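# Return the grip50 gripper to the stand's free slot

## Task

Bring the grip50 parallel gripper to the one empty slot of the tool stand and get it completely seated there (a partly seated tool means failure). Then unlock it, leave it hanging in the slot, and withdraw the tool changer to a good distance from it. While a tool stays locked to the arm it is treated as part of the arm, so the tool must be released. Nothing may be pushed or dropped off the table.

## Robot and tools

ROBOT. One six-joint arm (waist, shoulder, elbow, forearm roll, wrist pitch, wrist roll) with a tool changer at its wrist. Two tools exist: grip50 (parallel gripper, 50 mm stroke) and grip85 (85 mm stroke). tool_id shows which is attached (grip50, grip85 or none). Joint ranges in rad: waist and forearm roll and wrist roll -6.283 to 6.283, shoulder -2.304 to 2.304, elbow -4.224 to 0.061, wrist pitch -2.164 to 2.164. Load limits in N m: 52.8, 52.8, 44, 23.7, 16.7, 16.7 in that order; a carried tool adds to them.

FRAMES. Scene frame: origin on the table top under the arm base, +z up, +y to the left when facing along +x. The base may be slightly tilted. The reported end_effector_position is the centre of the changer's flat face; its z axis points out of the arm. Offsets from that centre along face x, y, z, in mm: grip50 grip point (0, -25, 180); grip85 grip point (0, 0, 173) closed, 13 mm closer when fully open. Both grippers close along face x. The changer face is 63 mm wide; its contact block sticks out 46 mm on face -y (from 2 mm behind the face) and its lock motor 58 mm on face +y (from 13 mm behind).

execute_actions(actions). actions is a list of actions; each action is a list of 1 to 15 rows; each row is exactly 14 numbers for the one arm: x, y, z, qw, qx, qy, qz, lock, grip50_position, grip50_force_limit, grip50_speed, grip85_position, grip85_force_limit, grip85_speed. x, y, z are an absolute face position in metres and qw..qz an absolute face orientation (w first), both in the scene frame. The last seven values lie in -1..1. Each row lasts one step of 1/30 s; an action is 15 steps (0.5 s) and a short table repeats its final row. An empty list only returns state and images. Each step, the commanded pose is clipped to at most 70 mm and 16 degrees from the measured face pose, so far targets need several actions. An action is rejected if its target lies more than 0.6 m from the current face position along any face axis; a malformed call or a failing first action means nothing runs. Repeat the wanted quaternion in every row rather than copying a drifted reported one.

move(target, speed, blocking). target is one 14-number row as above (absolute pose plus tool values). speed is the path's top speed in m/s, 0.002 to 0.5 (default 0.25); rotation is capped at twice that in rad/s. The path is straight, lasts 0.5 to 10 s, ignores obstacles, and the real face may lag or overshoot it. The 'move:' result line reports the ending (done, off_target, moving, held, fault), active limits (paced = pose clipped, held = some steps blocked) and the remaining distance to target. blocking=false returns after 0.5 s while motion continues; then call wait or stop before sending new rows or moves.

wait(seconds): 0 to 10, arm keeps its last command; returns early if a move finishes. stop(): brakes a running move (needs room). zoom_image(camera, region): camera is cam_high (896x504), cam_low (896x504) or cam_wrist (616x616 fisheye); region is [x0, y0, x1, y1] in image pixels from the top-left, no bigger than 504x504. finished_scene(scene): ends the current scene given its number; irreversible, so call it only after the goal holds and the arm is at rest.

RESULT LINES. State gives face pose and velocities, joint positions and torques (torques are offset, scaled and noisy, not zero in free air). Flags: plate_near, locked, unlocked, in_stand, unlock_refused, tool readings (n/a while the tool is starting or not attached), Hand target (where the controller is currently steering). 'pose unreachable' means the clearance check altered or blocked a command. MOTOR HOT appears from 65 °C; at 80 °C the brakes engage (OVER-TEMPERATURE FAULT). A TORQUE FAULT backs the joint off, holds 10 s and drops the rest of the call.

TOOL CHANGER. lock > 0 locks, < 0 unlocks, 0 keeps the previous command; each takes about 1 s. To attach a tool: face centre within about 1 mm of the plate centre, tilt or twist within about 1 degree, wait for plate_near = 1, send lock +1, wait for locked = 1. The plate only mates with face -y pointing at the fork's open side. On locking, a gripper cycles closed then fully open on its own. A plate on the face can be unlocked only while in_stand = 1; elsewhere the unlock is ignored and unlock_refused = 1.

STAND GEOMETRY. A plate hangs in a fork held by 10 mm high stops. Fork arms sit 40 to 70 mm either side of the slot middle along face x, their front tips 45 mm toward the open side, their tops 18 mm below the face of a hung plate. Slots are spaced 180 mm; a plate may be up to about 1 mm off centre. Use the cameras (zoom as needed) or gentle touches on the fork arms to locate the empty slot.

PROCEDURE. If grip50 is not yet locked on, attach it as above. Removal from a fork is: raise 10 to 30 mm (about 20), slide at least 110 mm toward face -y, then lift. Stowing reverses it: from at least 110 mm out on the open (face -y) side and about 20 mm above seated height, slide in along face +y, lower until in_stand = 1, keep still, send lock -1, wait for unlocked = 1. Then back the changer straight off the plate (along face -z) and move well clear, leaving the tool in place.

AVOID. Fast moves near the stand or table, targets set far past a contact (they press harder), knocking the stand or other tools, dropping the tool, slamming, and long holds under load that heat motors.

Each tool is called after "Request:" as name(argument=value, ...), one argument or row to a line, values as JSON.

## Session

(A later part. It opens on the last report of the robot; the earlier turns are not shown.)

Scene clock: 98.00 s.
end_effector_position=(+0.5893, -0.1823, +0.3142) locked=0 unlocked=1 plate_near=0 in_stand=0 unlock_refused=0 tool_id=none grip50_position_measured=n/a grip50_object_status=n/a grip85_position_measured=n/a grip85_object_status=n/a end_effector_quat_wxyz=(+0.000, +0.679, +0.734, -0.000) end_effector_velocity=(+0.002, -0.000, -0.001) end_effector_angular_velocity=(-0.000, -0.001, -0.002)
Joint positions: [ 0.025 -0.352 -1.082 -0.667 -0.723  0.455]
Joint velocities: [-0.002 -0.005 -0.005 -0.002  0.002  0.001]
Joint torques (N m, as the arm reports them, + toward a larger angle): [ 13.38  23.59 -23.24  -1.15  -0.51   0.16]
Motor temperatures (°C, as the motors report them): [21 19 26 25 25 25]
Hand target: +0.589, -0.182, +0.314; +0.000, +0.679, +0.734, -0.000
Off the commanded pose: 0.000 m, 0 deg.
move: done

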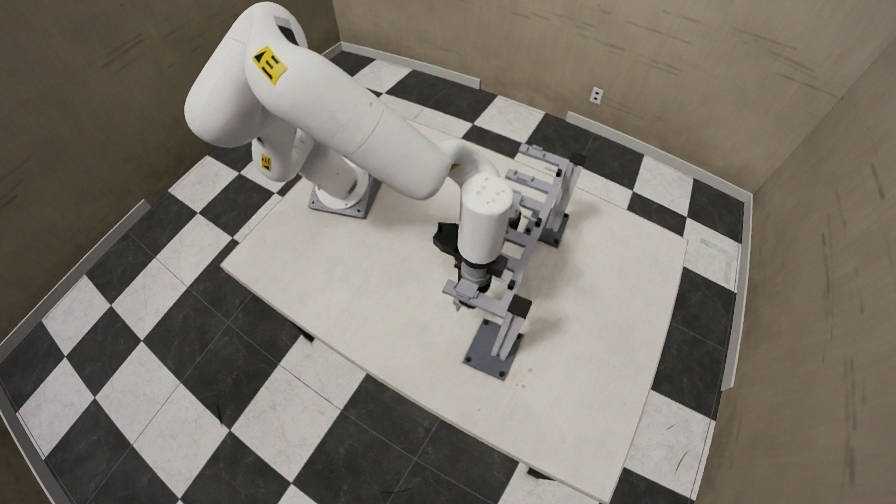

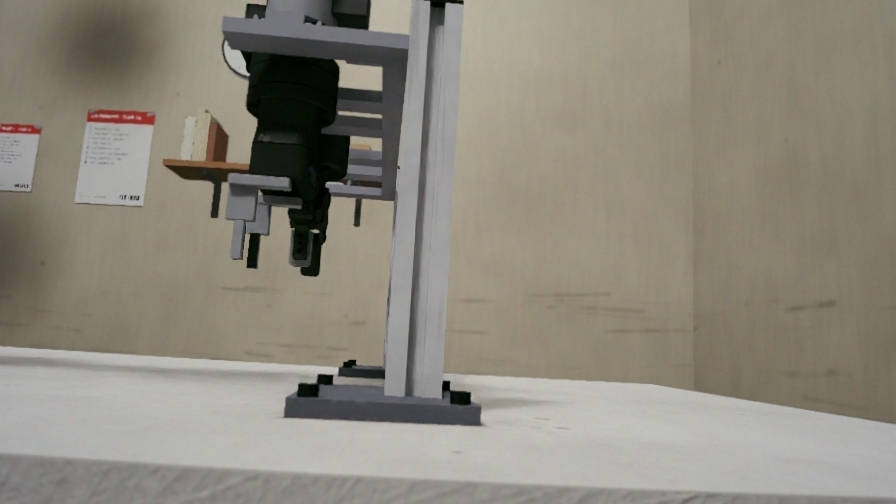

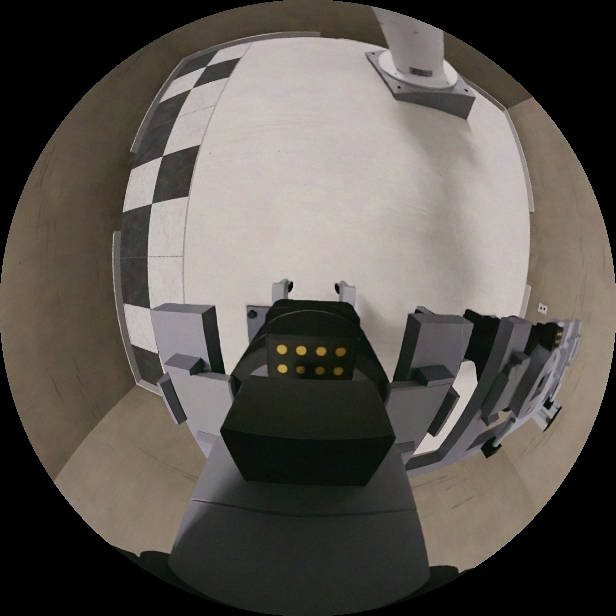

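Request:
move(
  target=[0.5894, -0.1823, 0.304, 0.0, 0.6794, 0.7337, 0.0, 0, 1, 0, 0, 1, 0, 0],
  speed=0.01,
)

Request:
zoom_image(
  camera="cam_wrist",
  region=[207, 300, 417, 450],
)

Scene clock: 106.53 s.
end_effector_position=(+0.5894, -0.1823, +0.3043) locked=0 unlocked=1 plate_near=0 in_stand=1 unlock_refused=0 tool_id=none grip50_position_measured=n/a grip50_object_status=n/a grip85_position_measured=n/a grip85_object_status=n/a end_effector_quat_wxyz=(-0.000, +0.679, +0.734, -0.000) end_effector_velocity=(-0.001, -0.000, -0.003) end_effector_angular_velocity=(-0.001, +0.003, +0.000)
Joint positions: [ 0.018 -0.366 -1.078 -0.681 -0.706  0.466]
Joint velocities: [-0.002 -0.004  0.002 -0.004  0.002  0.003]
Joint torques (N m, as the arm reports them, + toward a larger angle): [ 11.6   23.18 -23.2   -1.17  -0.42   0.1 ]
Motor temperatures (°C, as the motors report them): [21 19 26 25 25 25]
Hand target: +0.589, -0.182, +0.304; -0.000, +0.679, +0.734, +0.000
Off the commanded pose: 0.000 m, 0 deg.
move: done

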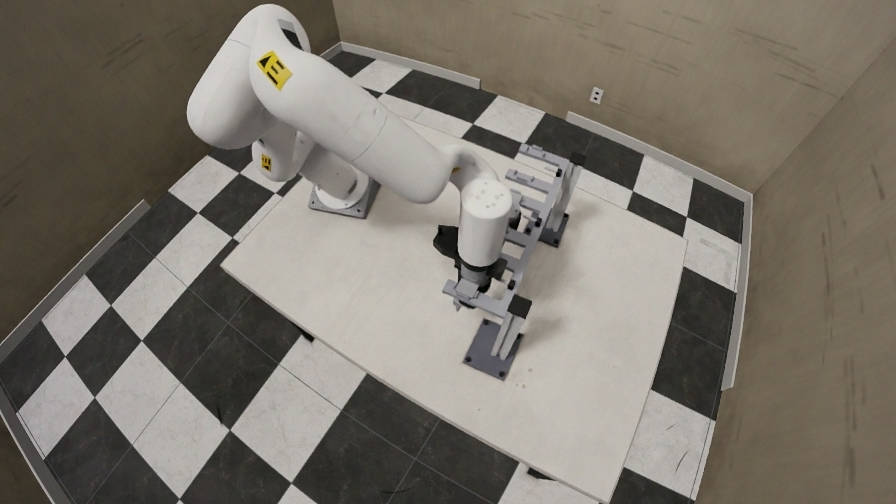

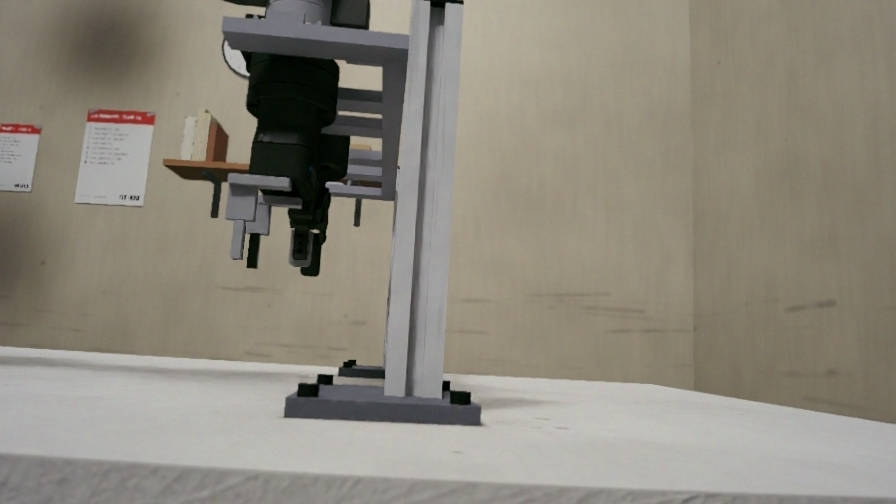

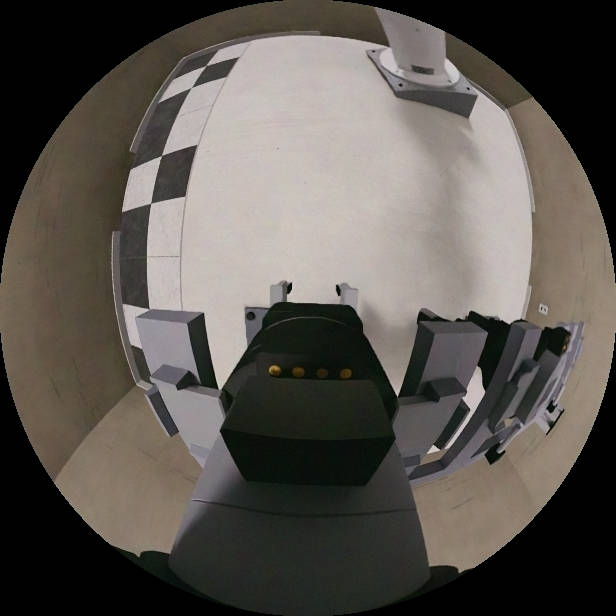

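Region (207, 300, 417, 450) of cam_wrist's 616x616 image, scaled by 2.400, with more detail than that image has; it fills the top 360 rows of this view, and the rest is white.

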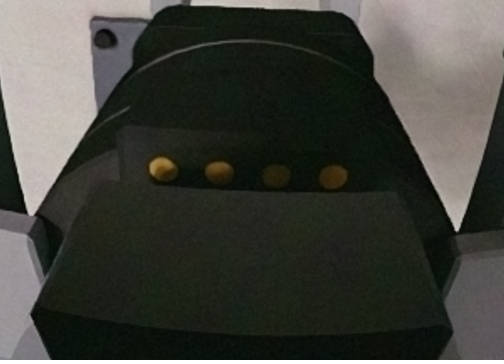

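in_stand reads 1 already. Continue down slowly.

Request:
move(
  target=[0.5894, -0.1823, 0.298, 0.0, 0.6794, 0.7337, 0.0, 0, 1, 0, 0, 1, 0, 0],
  speed=0.006,
)

Scene clock: 111.40 s.
end_effector_position=(+0.5900, -0.1825, +0.3021) locked=0 unlocked=1 plate_near=1 in_stand=1 unlock_refused=0 tool_id=none grip50_position_measured=n/a grip50_object_status=n/a grip85_position_measured=n/a grip85_object_status=n/a end_effector_quat_wxyz=(+0.002, +0.680, +0.733, +0.002) end_effector_velocity=(+0.000, -0.001, -0.001) end_effector_angular_velocity=(+0.000, -0.004, -0.002)
Joint positions: [ 0.016 -0.368 -1.076 -0.69  -0.696  0.473]
Joint velocities: [-0.002  0.001  0.002 -0.004  0.005  0.004]
Joint torques (N m, as the arm reports them, + toward a larger angle): [-11.61  -4.08 -10.32  -5.56   1.63  -0.08]
Motor temperatures (°C, as the motors report them): [21 19 26 25 25 25]
Hand target: +0.589, -0.182, +0.298; -0.000, +0.679, +0.734, +0.000
Off the commanded pose: 0.004 m, 0 deg.
move: off_target

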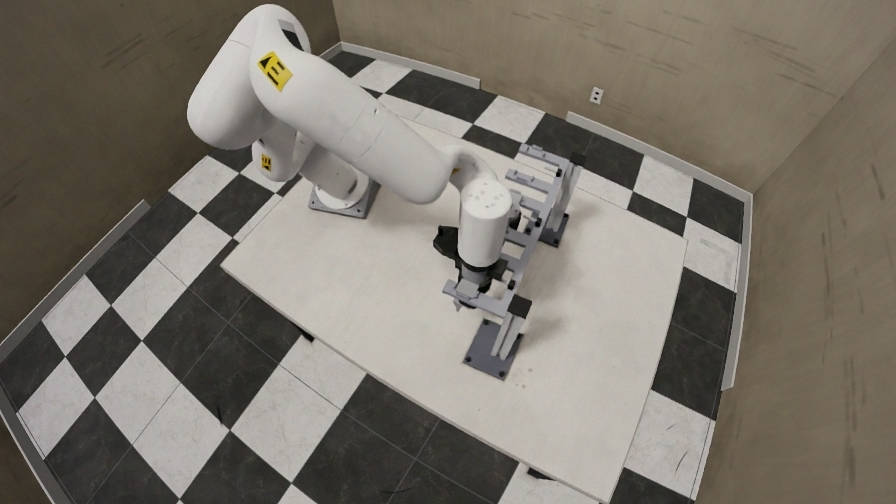

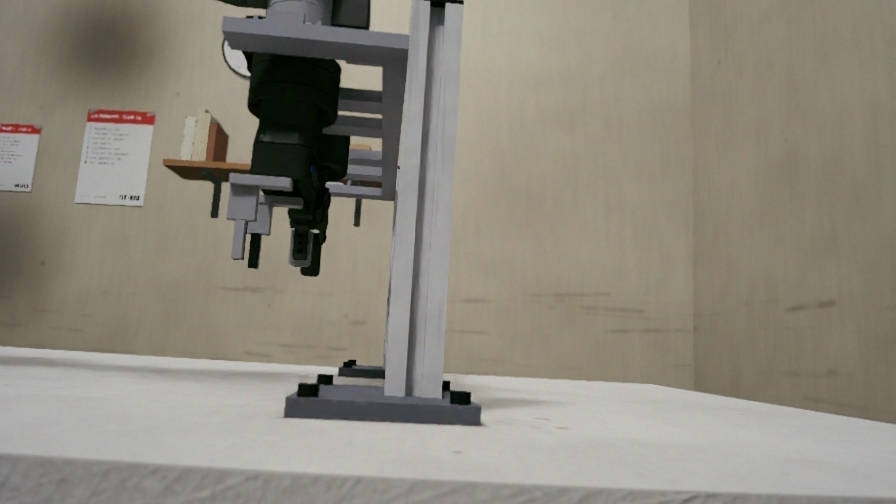

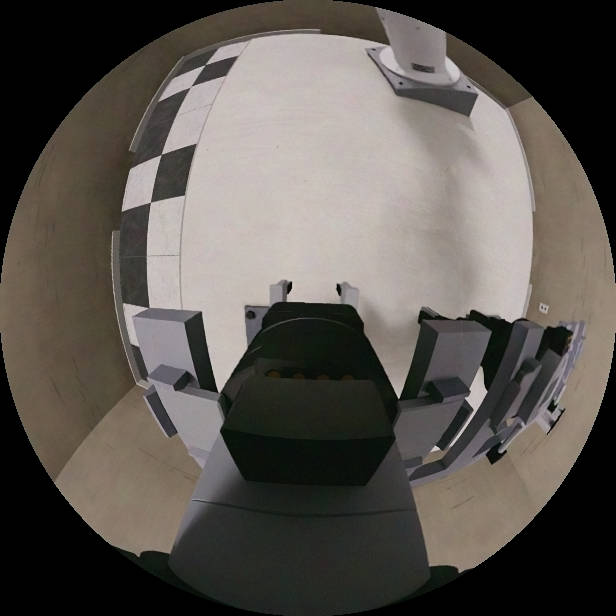

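Request:
execute_actions(
  actions=[
    [[0.5890, -0.1823, 0.3022, 0.0, 0.6794, 0.7337, 0.0, 1, 1, 0, 0, 1, 0, 0]],
    [[0.5890, -0.1823, 0.3022, 0.0, 0.6794, 0.7337, 0.0, 1, 1, 0, 0, 1, 0, 0]],
    [[0.5890, -0.1823, 0.3022, 0.0, 0.6794, 0.7337, 0.0, 1, 1, 0, 0, 1, 0, 0]],
  ],
)

Scene clock: 118.90 s.
end_effector_position=(+0.5895, -0.1825, +0.3026) locked=1 unlocked=0 plate_near=1 in_stand=1 unlock_refused=0 tool_id=grip50 grip50_position_measured=n/a grip50_object_status=n/a grip85_position_measured=n/a grip85_object_status=n/a end_effector_quat_wxyz=(+0.000, +0.680, +0.733, +0.000) end_effector_velocity=(-0.000, -0.000, -0.001) end_effector_angular_velocity=(-0.000, +0.001, -0.001)
Joint positions: [ 0.016 -0.368 -1.077 -0.684 -0.702  0.469]
Joint velocities: [-0.001 -0.001 -0.    -0.    -0.     0.   ]
Joint torques (N m, as the arm reports them, + toward a larger angle): [  6.85  15.67 -11.08  -0.98  -2.02   0.03]
Motor temperatures (°C, as the motors report them): [21 19 26 25 25 25]
Hand target: +0.589, -0.182, +0.302; -0.000, +0.679, +0.734, -0.000
Off the commanded pose: 0.001 m, 0 deg.

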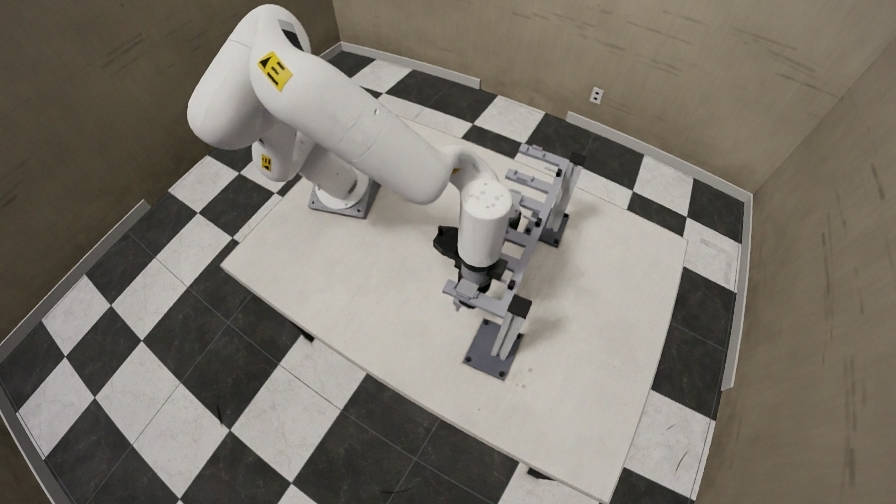

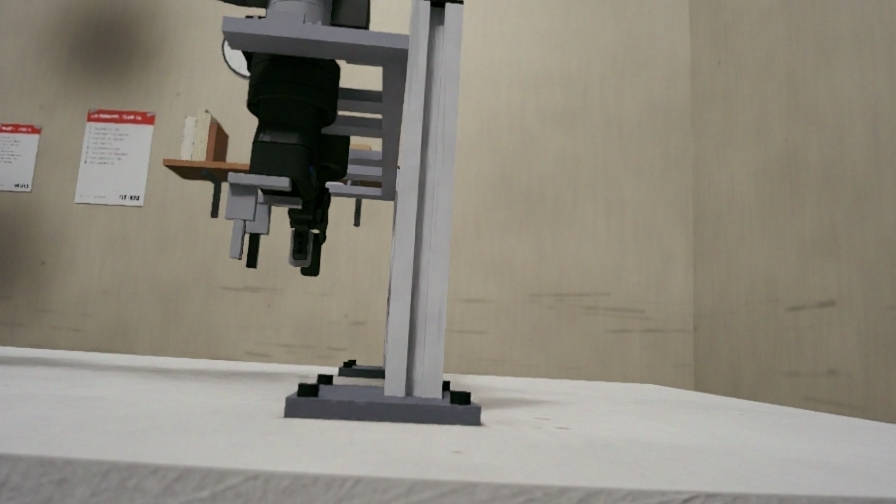

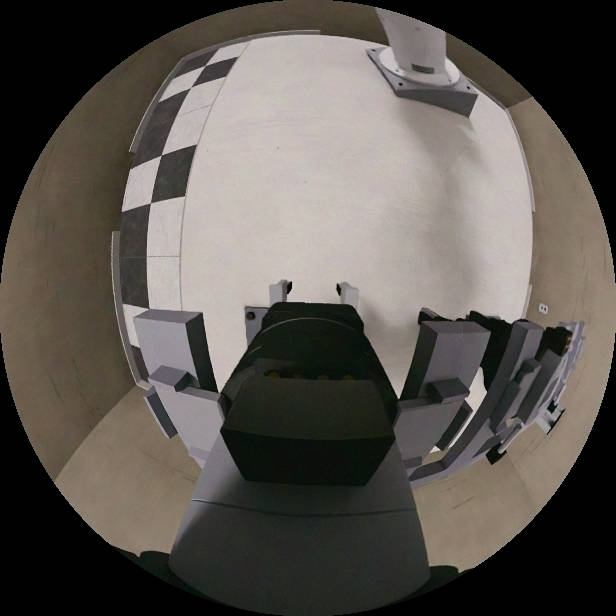

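Request:
move(
  target=[0.5888, -0.1823, 0.323, 0.0, 0.6794, 0.7337, 0.0, 0, 1, 0, 0, 1, 0, 0],
  speed=0.04,
)

Request:
zoom_image(
  camera="cam_wrist",
  region=[127, 260, 307, 440],
)

Request:
zoom_image(
  camera="cam_wrist",
  region=[317, 260, 497, 440],
)

Scene clock: 123.97 s.
end_effector_position=(+0.5886, -0.1823, +0.3226) locked=1 unlocked=0 plate_near=1 in_stand=0 unlock_refused=0 tool_id=grip50 grip50_position_measured=3 grip50_object_status=3 grip85_position_measured=n/a grip85_object_status=n/a end_effector_quat_wxyz=(-0.000, +0.679, +0.734, -0.000) end_effector_velocity=(+0.000, +0.000, +0.003) end_effector_angular_velocity=(+0.000, -0.001, +0.001)
Joint positions: [ 0.032 -0.339 -1.084 -0.656 -0.737  0.446]
Joint velocities: [ 0.003  0.003 -0.002  0.003 -0.004 -0.003]
Joint torques (N m, as the arm reports them, + toward a larger angle): [ 14.06  28.   -29.63  -0.55  -0.66   0.1 ]
Motor temperatures (°C, as the motors report them): [21 19 26 25 25 25]
Hand target: +0.589, -0.182, +0.323; +0.000, +0.679, +0.734, -0.000
Off the commanded pose: 0.000 m, 0 deg.
move: done

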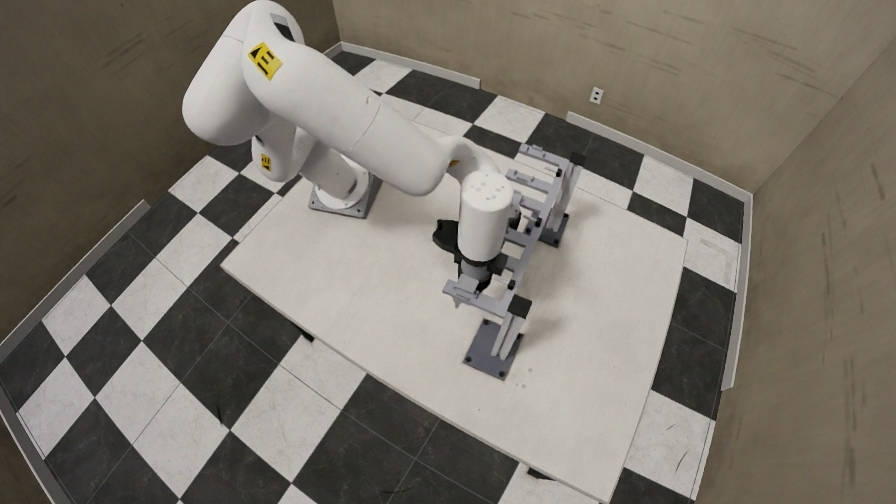

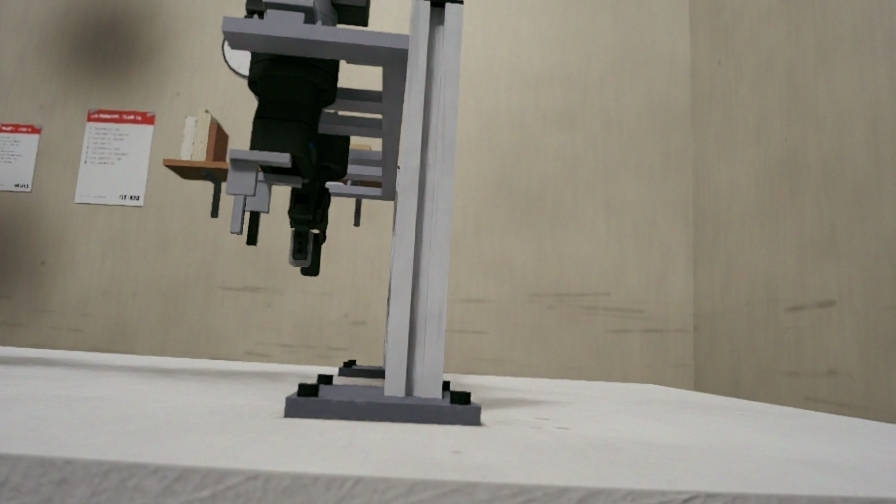

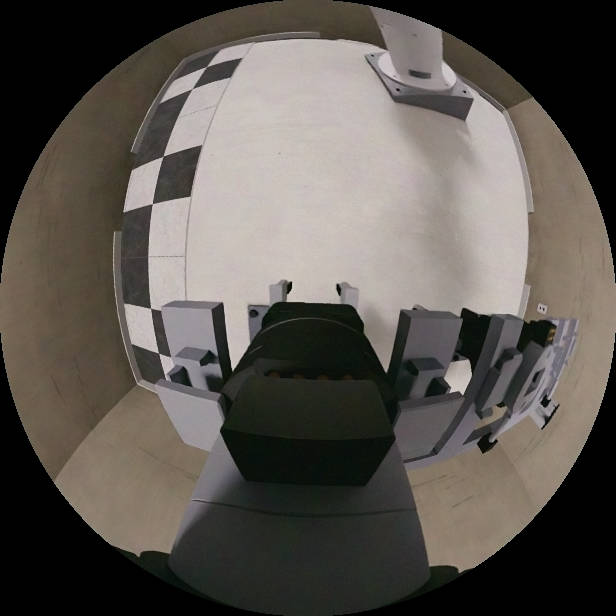

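Region (127, 260, 307, 440) of cam_wrist's 616x616 image, scaled by 2.800, with more detail than that image has.

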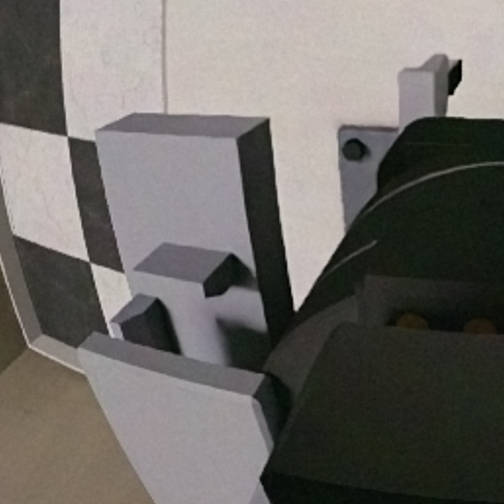

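Region (317, 260, 497, 440) of cam_wrist's 616x616 image, scaled by 2.800, with more detail than that image has.

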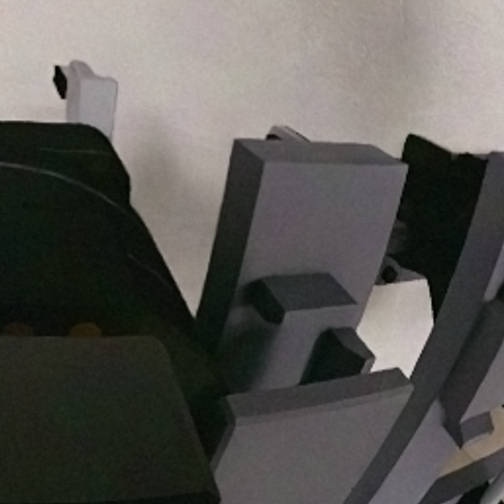

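Request:
move(
  target=[0.5240, -0.1873, 0.323, 0.0, 0.6794, 0.7337, 0.0, 0, 1, 0, 0, 1, 0, 0],
  speed=0.08,
)

Request:
zoom_image(
  camera="cam_wrist",
  region=[100, 300, 520, 520],
)

Scene clock: 130.00 s.
end_effector_position=(+0.5243, -0.1873, +0.3228) locked=1 unlocked=0 plate_near=1 in_stand=0 unlock_refused=0 tool_id=grip50 grip50_position_measured=3 grip50_object_status=3 grip85_position_measured=n/a grip85_object_status=n/a end_effector_quat_wxyz=(-0.000, +0.679, +0.734, +0.000) end_effector_velocity=(-0.002, +0.000, +0.001) end_effector_angular_velocity=(+0.000, -0.002, +0.000)
Joint positions: [ 0.023 -0.198 -0.892 -0.694 -0.693  0.488]
Joint velocities: [ 0.001  0.006  0.006 -0.001  0.001  0.001]
Joint torques (N m, as the arm reports them, + toward a larger angle): [ 12.84  24.74 -28.18  -1.1   -0.56   0.13]
Motor temperatures (°C, as the motors report them): [21 19 26 25 25 25]
Hand target: +0.524, -0.187, +0.323; -0.000, +0.679, +0.734, +0.000
Off the commanded pose: 0.000 m, 0 deg.
move: done

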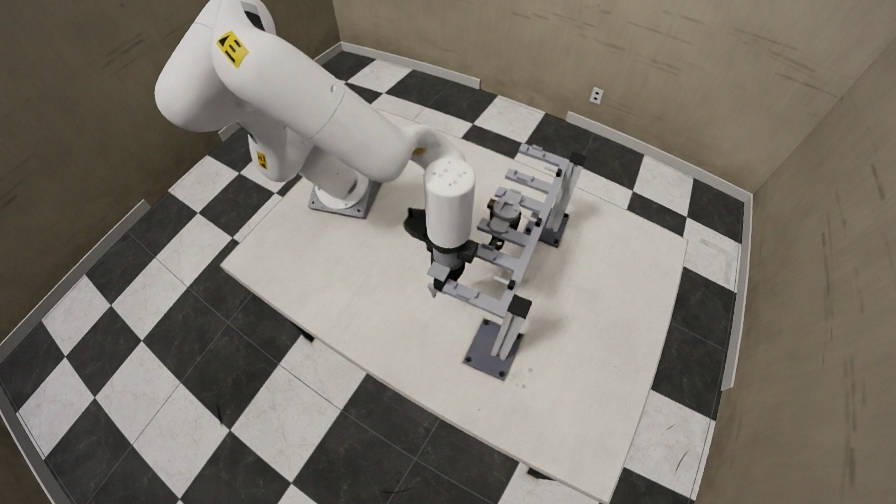

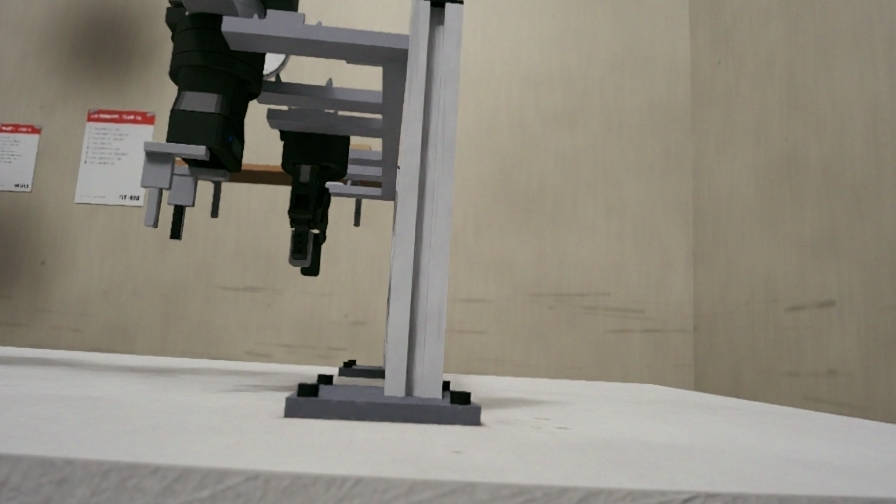

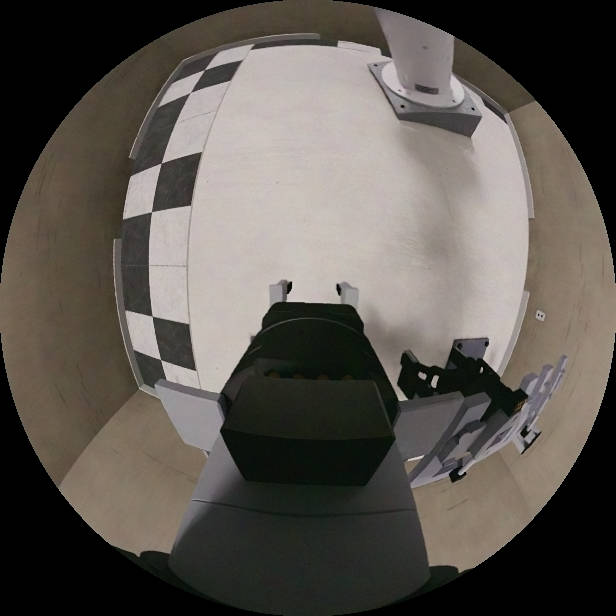

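Region (100, 300, 520, 520) of cam_wrist's 616x616 image, scaled by 1.200, with more detail than that image has; it fills the top 264 rows of this view, and the rest is white.

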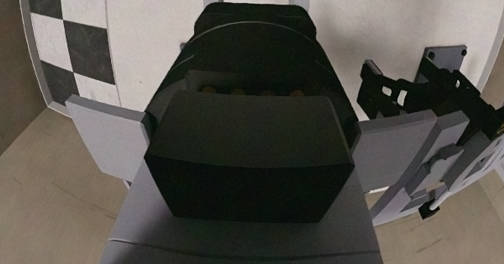

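Request:
move(
  target=[0.4692, -0.1915, 0.323, 0.0, 0.6794, 0.7337, 0.0, 0, 1, 0, 0, 1, 0, 0],
  speed=0.12,
)

Request:
move(
  target=[0.4416, 0.1674, 0.323, 0.0, 0.6794, 0.7337, 0.0, 0, 1, 0, 0, 1, 0, 0],
  speed=0.2,
)

Request:
move(
  target=[0.4964, 0.1716, 0.323, 0.0, 0.6794, 0.7337, 0.0, 0, 1, 0, 0, 1, 0, 0],
  speed=0.06,
)

Request:
zoom_image(
  camera="cam_wrist",
  region=[100, 300, 520, 520],
)

Request:
zoom_image(
  camera="cam_high",
  region=[440, 90, 620, 240],
)

Scene clock: 138.40 s.
end_effector_position=(+0.4695, -0.1915, +0.3228) locked=1 unlocked=0 plate_near=1 in_stand=0 unlock_refused=0 tool_id=grip50 grip50_position_measured=3 grip50_object_status=3 grip85_position_measured=n/a grip85_object_status=n/a end_effector_quat_wxyz=(-0.000, +0.679, +0.734, +0.000) end_effector_velocity=(-0.002, +0.000, +0.000) end_effector_angular_velocity=(-0.000, +0.001, -0.000)
Joint positions: [ 0.013 -0.076 -0.739 -0.72  -0.666  0.512]
Joint velocities: [ 0.     0.005  0.006 -0.001  0.     0.001]
Joint torques (N m, as the arm reports them, + toward a larger angle): [ 10.18  19.24 -27.88  -1.43  -0.6    0.12]
Motor temperatures (°C, as the motors report them): [21 19 26 25 25 25]
Hand target: +0.469, -0.192, +0.323; -0.000, +0.679, +0.734, +0.000
Off the commanded pose: 0.000 m, 0 deg.
move: done

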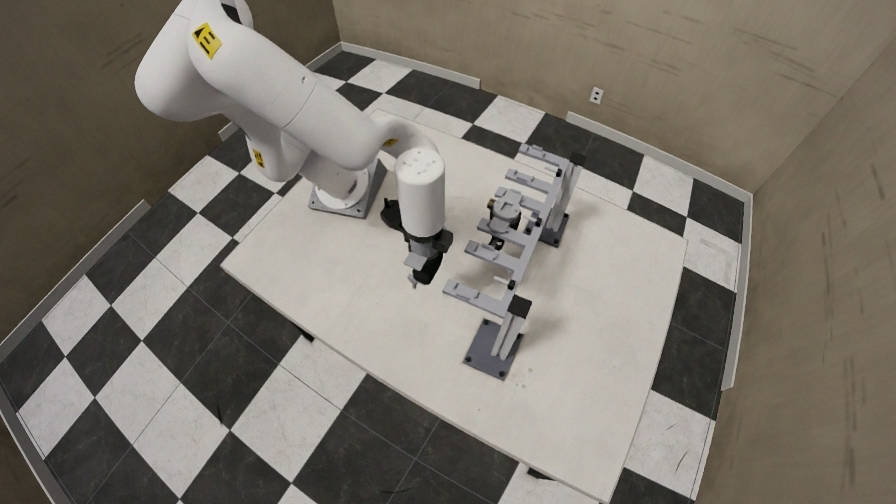

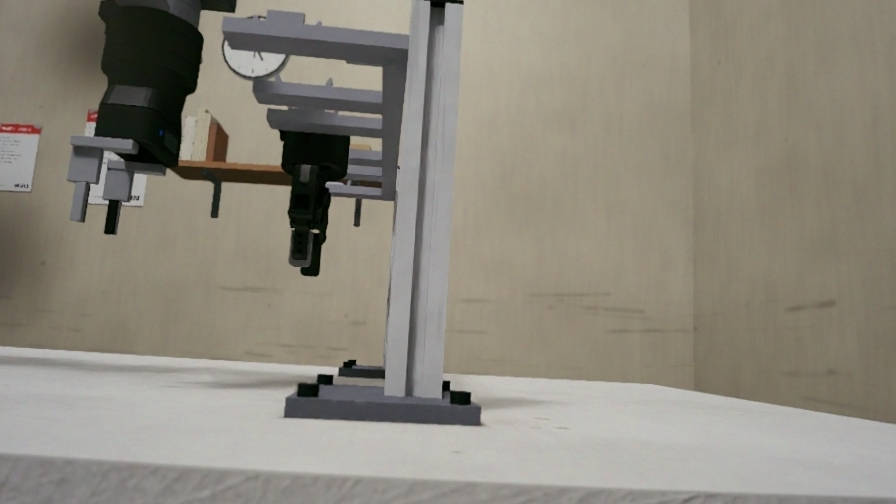

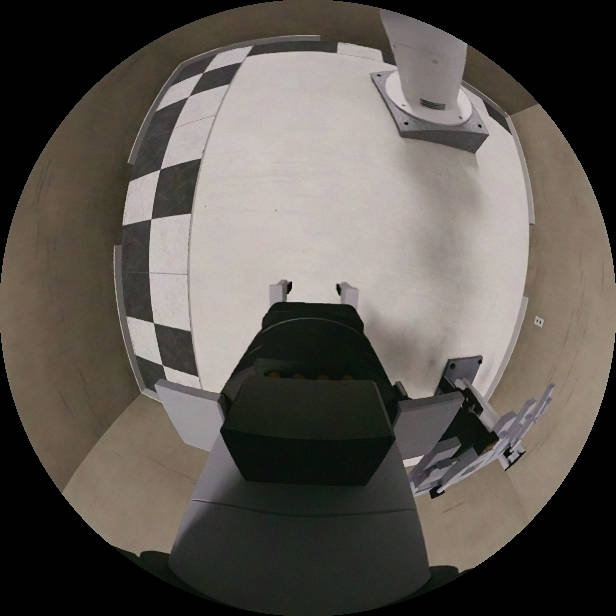

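Scene clock: 140.87 s.
end_effector_position=(+0.4409, +0.1681, +0.3233) locked=1 unlocked=0 plate_near=1 in_stand=0 unlock_refused=0 tool_id=grip50 grip50_position_measured=3 grip50_object_status=3 grip85_position_measured=n/a grip85_object_status=n/a end_effector_quat_wxyz=(-0.002, +0.679, +0.734, +0.001) end_effector_velocity=(+0.000, +0.002, +0.000) end_effector_angular_velocity=(+0.001, -0.001, -0.001)
Joint positions: [ 0.705 -0.563 -0.966 -0.647 -0.694  1.191]
Joint velocities: [ 0.003 -0.004 -0.005  0.001 -0.     0.002]
Joint torques (N m, as the arm reports them, + toward a larger angle): [ 14.89  26.18 -28.81  -1.03  -0.5    0.13]
Motor temperatures (°C, as the motors report them): [21 19 26 25 25 25]
Hand target: +0.441, +0.168, +0.323; -0.002, +0.679, +0.734, +0.001
Off the commanded pose: 0.001 m, 0 deg.
move: done

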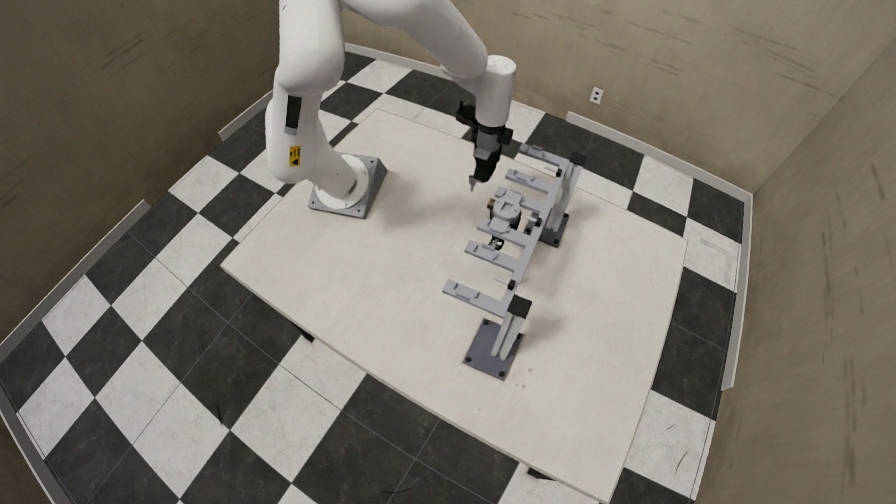

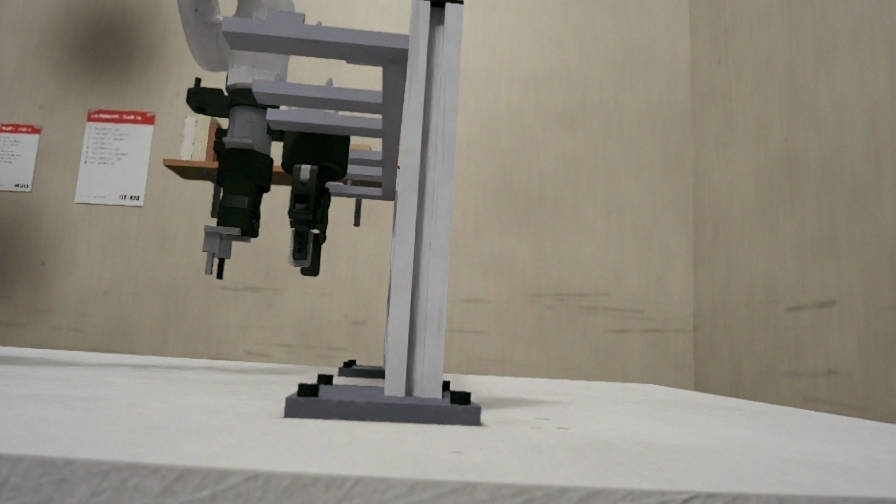

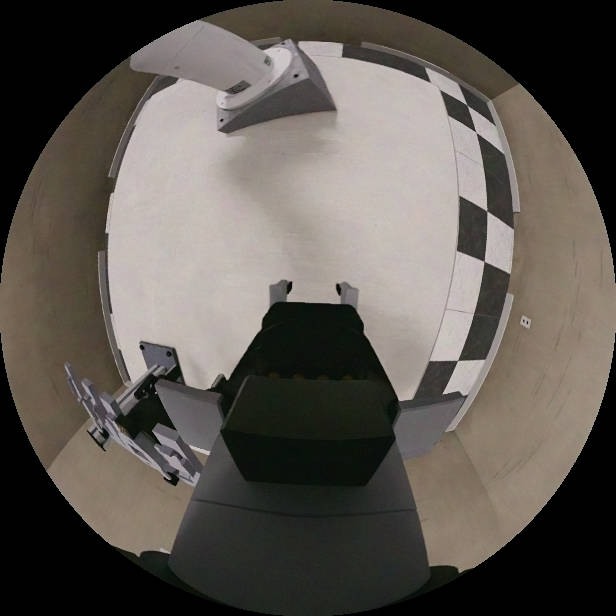

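Scene clock: 142.27 s.
end_effector_position=(+0.4962, +0.1715, +0.3231) locked=1 unlocked=0 plate_near=1 in_stand=0 unlock_refused=0 tool_id=grip50 grip50_position_measured=3 grip50_object_status=3 grip85_position_measured=n/a grip85_object_status=n/a end_effector_quat_wxyz=(+0.000, +0.679, +0.734, -0.000) end_effector_velocity=(+0.002, +0.000, -0.000) end_effector_angular_velocity=(-0.001, +0.001, -0.000)
Joint positions: [ 0.648 -0.638 -1.109 -0.635 -0.737  1.104]
Joint velocities: [-0.002 -0.004 -0.006  0.001 -0.003 -0.003]
Joint torques (N m, as the arm reports them, + toward a larger angle): [ 17.3   29.14 -29.28  -0.96  -0.48   0.07]
Motor temperatures (°C, as the motors report them): [21 19 26 25 25 25]
Hand target: +0.496, +0.172, +0.323; +0.000, +0.679, +0.734, +0.000
Off the commanded pose: 0.000 m, 0 deg.
move: done

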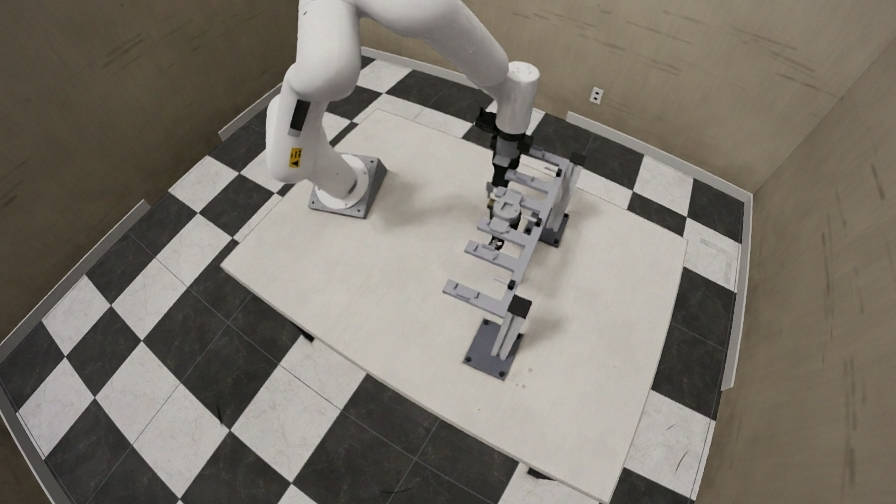

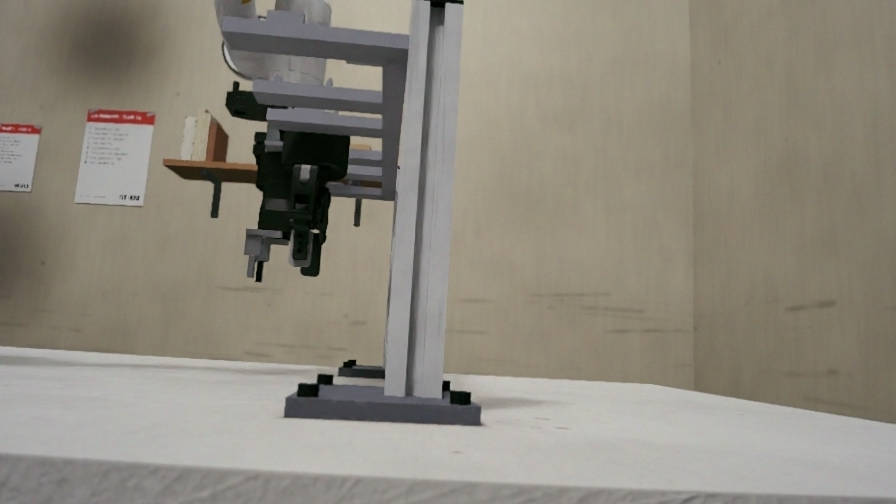

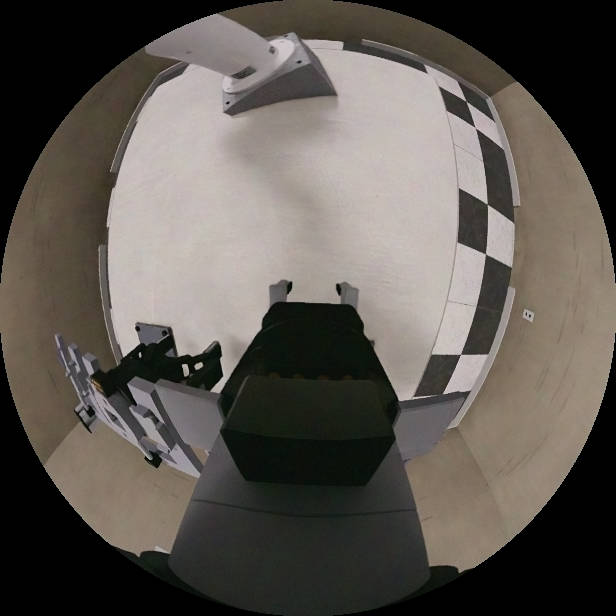

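Region (100, 300, 520, 520) of cam_wrist's 616x616 image, scaled by 1.200, with more detail than that image has; it fills the top 264 rows of this view, and the rest is white.

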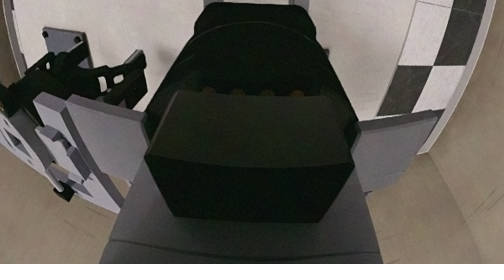

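Region (440, 90, 620, 240) of cam_high's 896x504 image, scaled by 2.800, with more detail than that image has.

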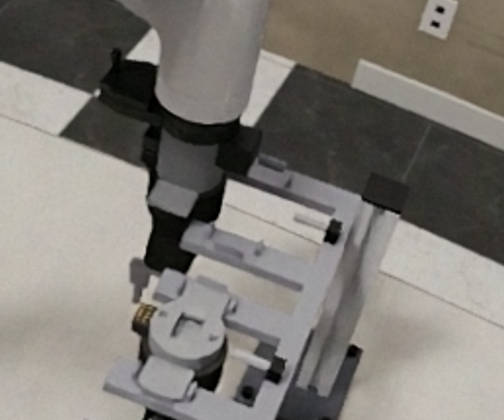

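Looks mirror-symmetric. Advance slowly to 35 mm out where the fork ends become visible.

Request:
move(
  target=[0.5213, 0.1735, 0.323, 0.0, 0.6794, 0.7337, 0.0, 0, 1, 0, 0, 1, 0, 0],
  speed=0.015,
)

Request:
zoom_image(
  camera="cam_wrist",
  region=[130, 300, 490, 460],
)

Scene clock: 147.93 s.
end_effector_position=(+0.5211, +0.1735, +0.3231) locked=1 unlocked=0 plate_near=1 in_stand=0 unlock_refused=0 tool_id=grip50 grip50_position_measured=3 grip50_object_status=3 grip85_position_measured=n/a grip85_object_status=n/a end_effector_quat_wxyz=(+0.000, +0.679, +0.734, +0.000) end_effector_velocity=(+0.003, -0.000, +0.000) end_effector_angular_velocity=(-0.000, +0.000, -0.002)
Joint positions: [ 0.626 -0.675 -1.178 -0.624 -0.758  1.063]
Joint velocities: [-0.003 -0.003 -0.007  0.001 -0.003 -0.003]
Joint torques (N m, as the arm reports them, + toward a larger angle): [ 18.21  29.26 -29.6   -1.07  -0.6    0.07]
Motor temperatures (°C, as the motors report them): [21 19 26 25 25 25]
Hand target: +0.521, +0.173, +0.323; +0.000, +0.679, +0.734, -0.000
Off the commanded pose: 0.000 m, 0 deg.
move: done

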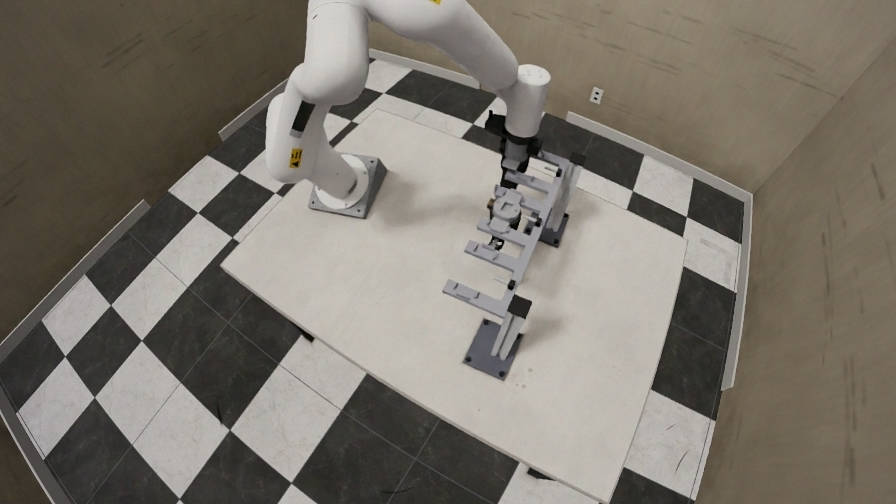

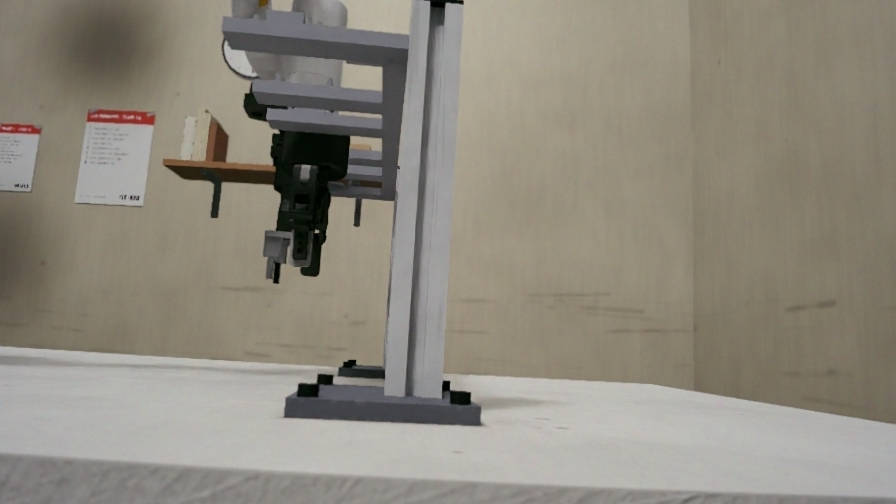

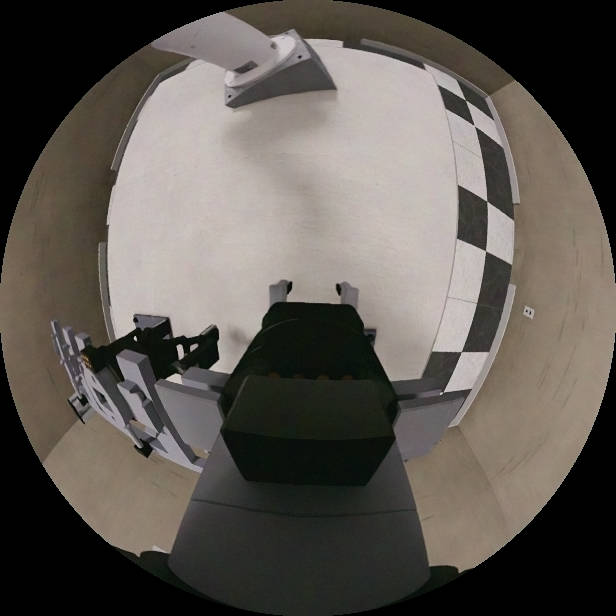

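Region (130, 300, 490, 460) of cam_wrist's 616x616 image, scaled by 1.400, with more detail than that image has.

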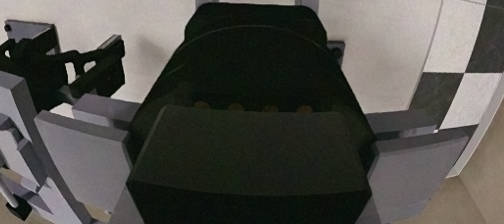

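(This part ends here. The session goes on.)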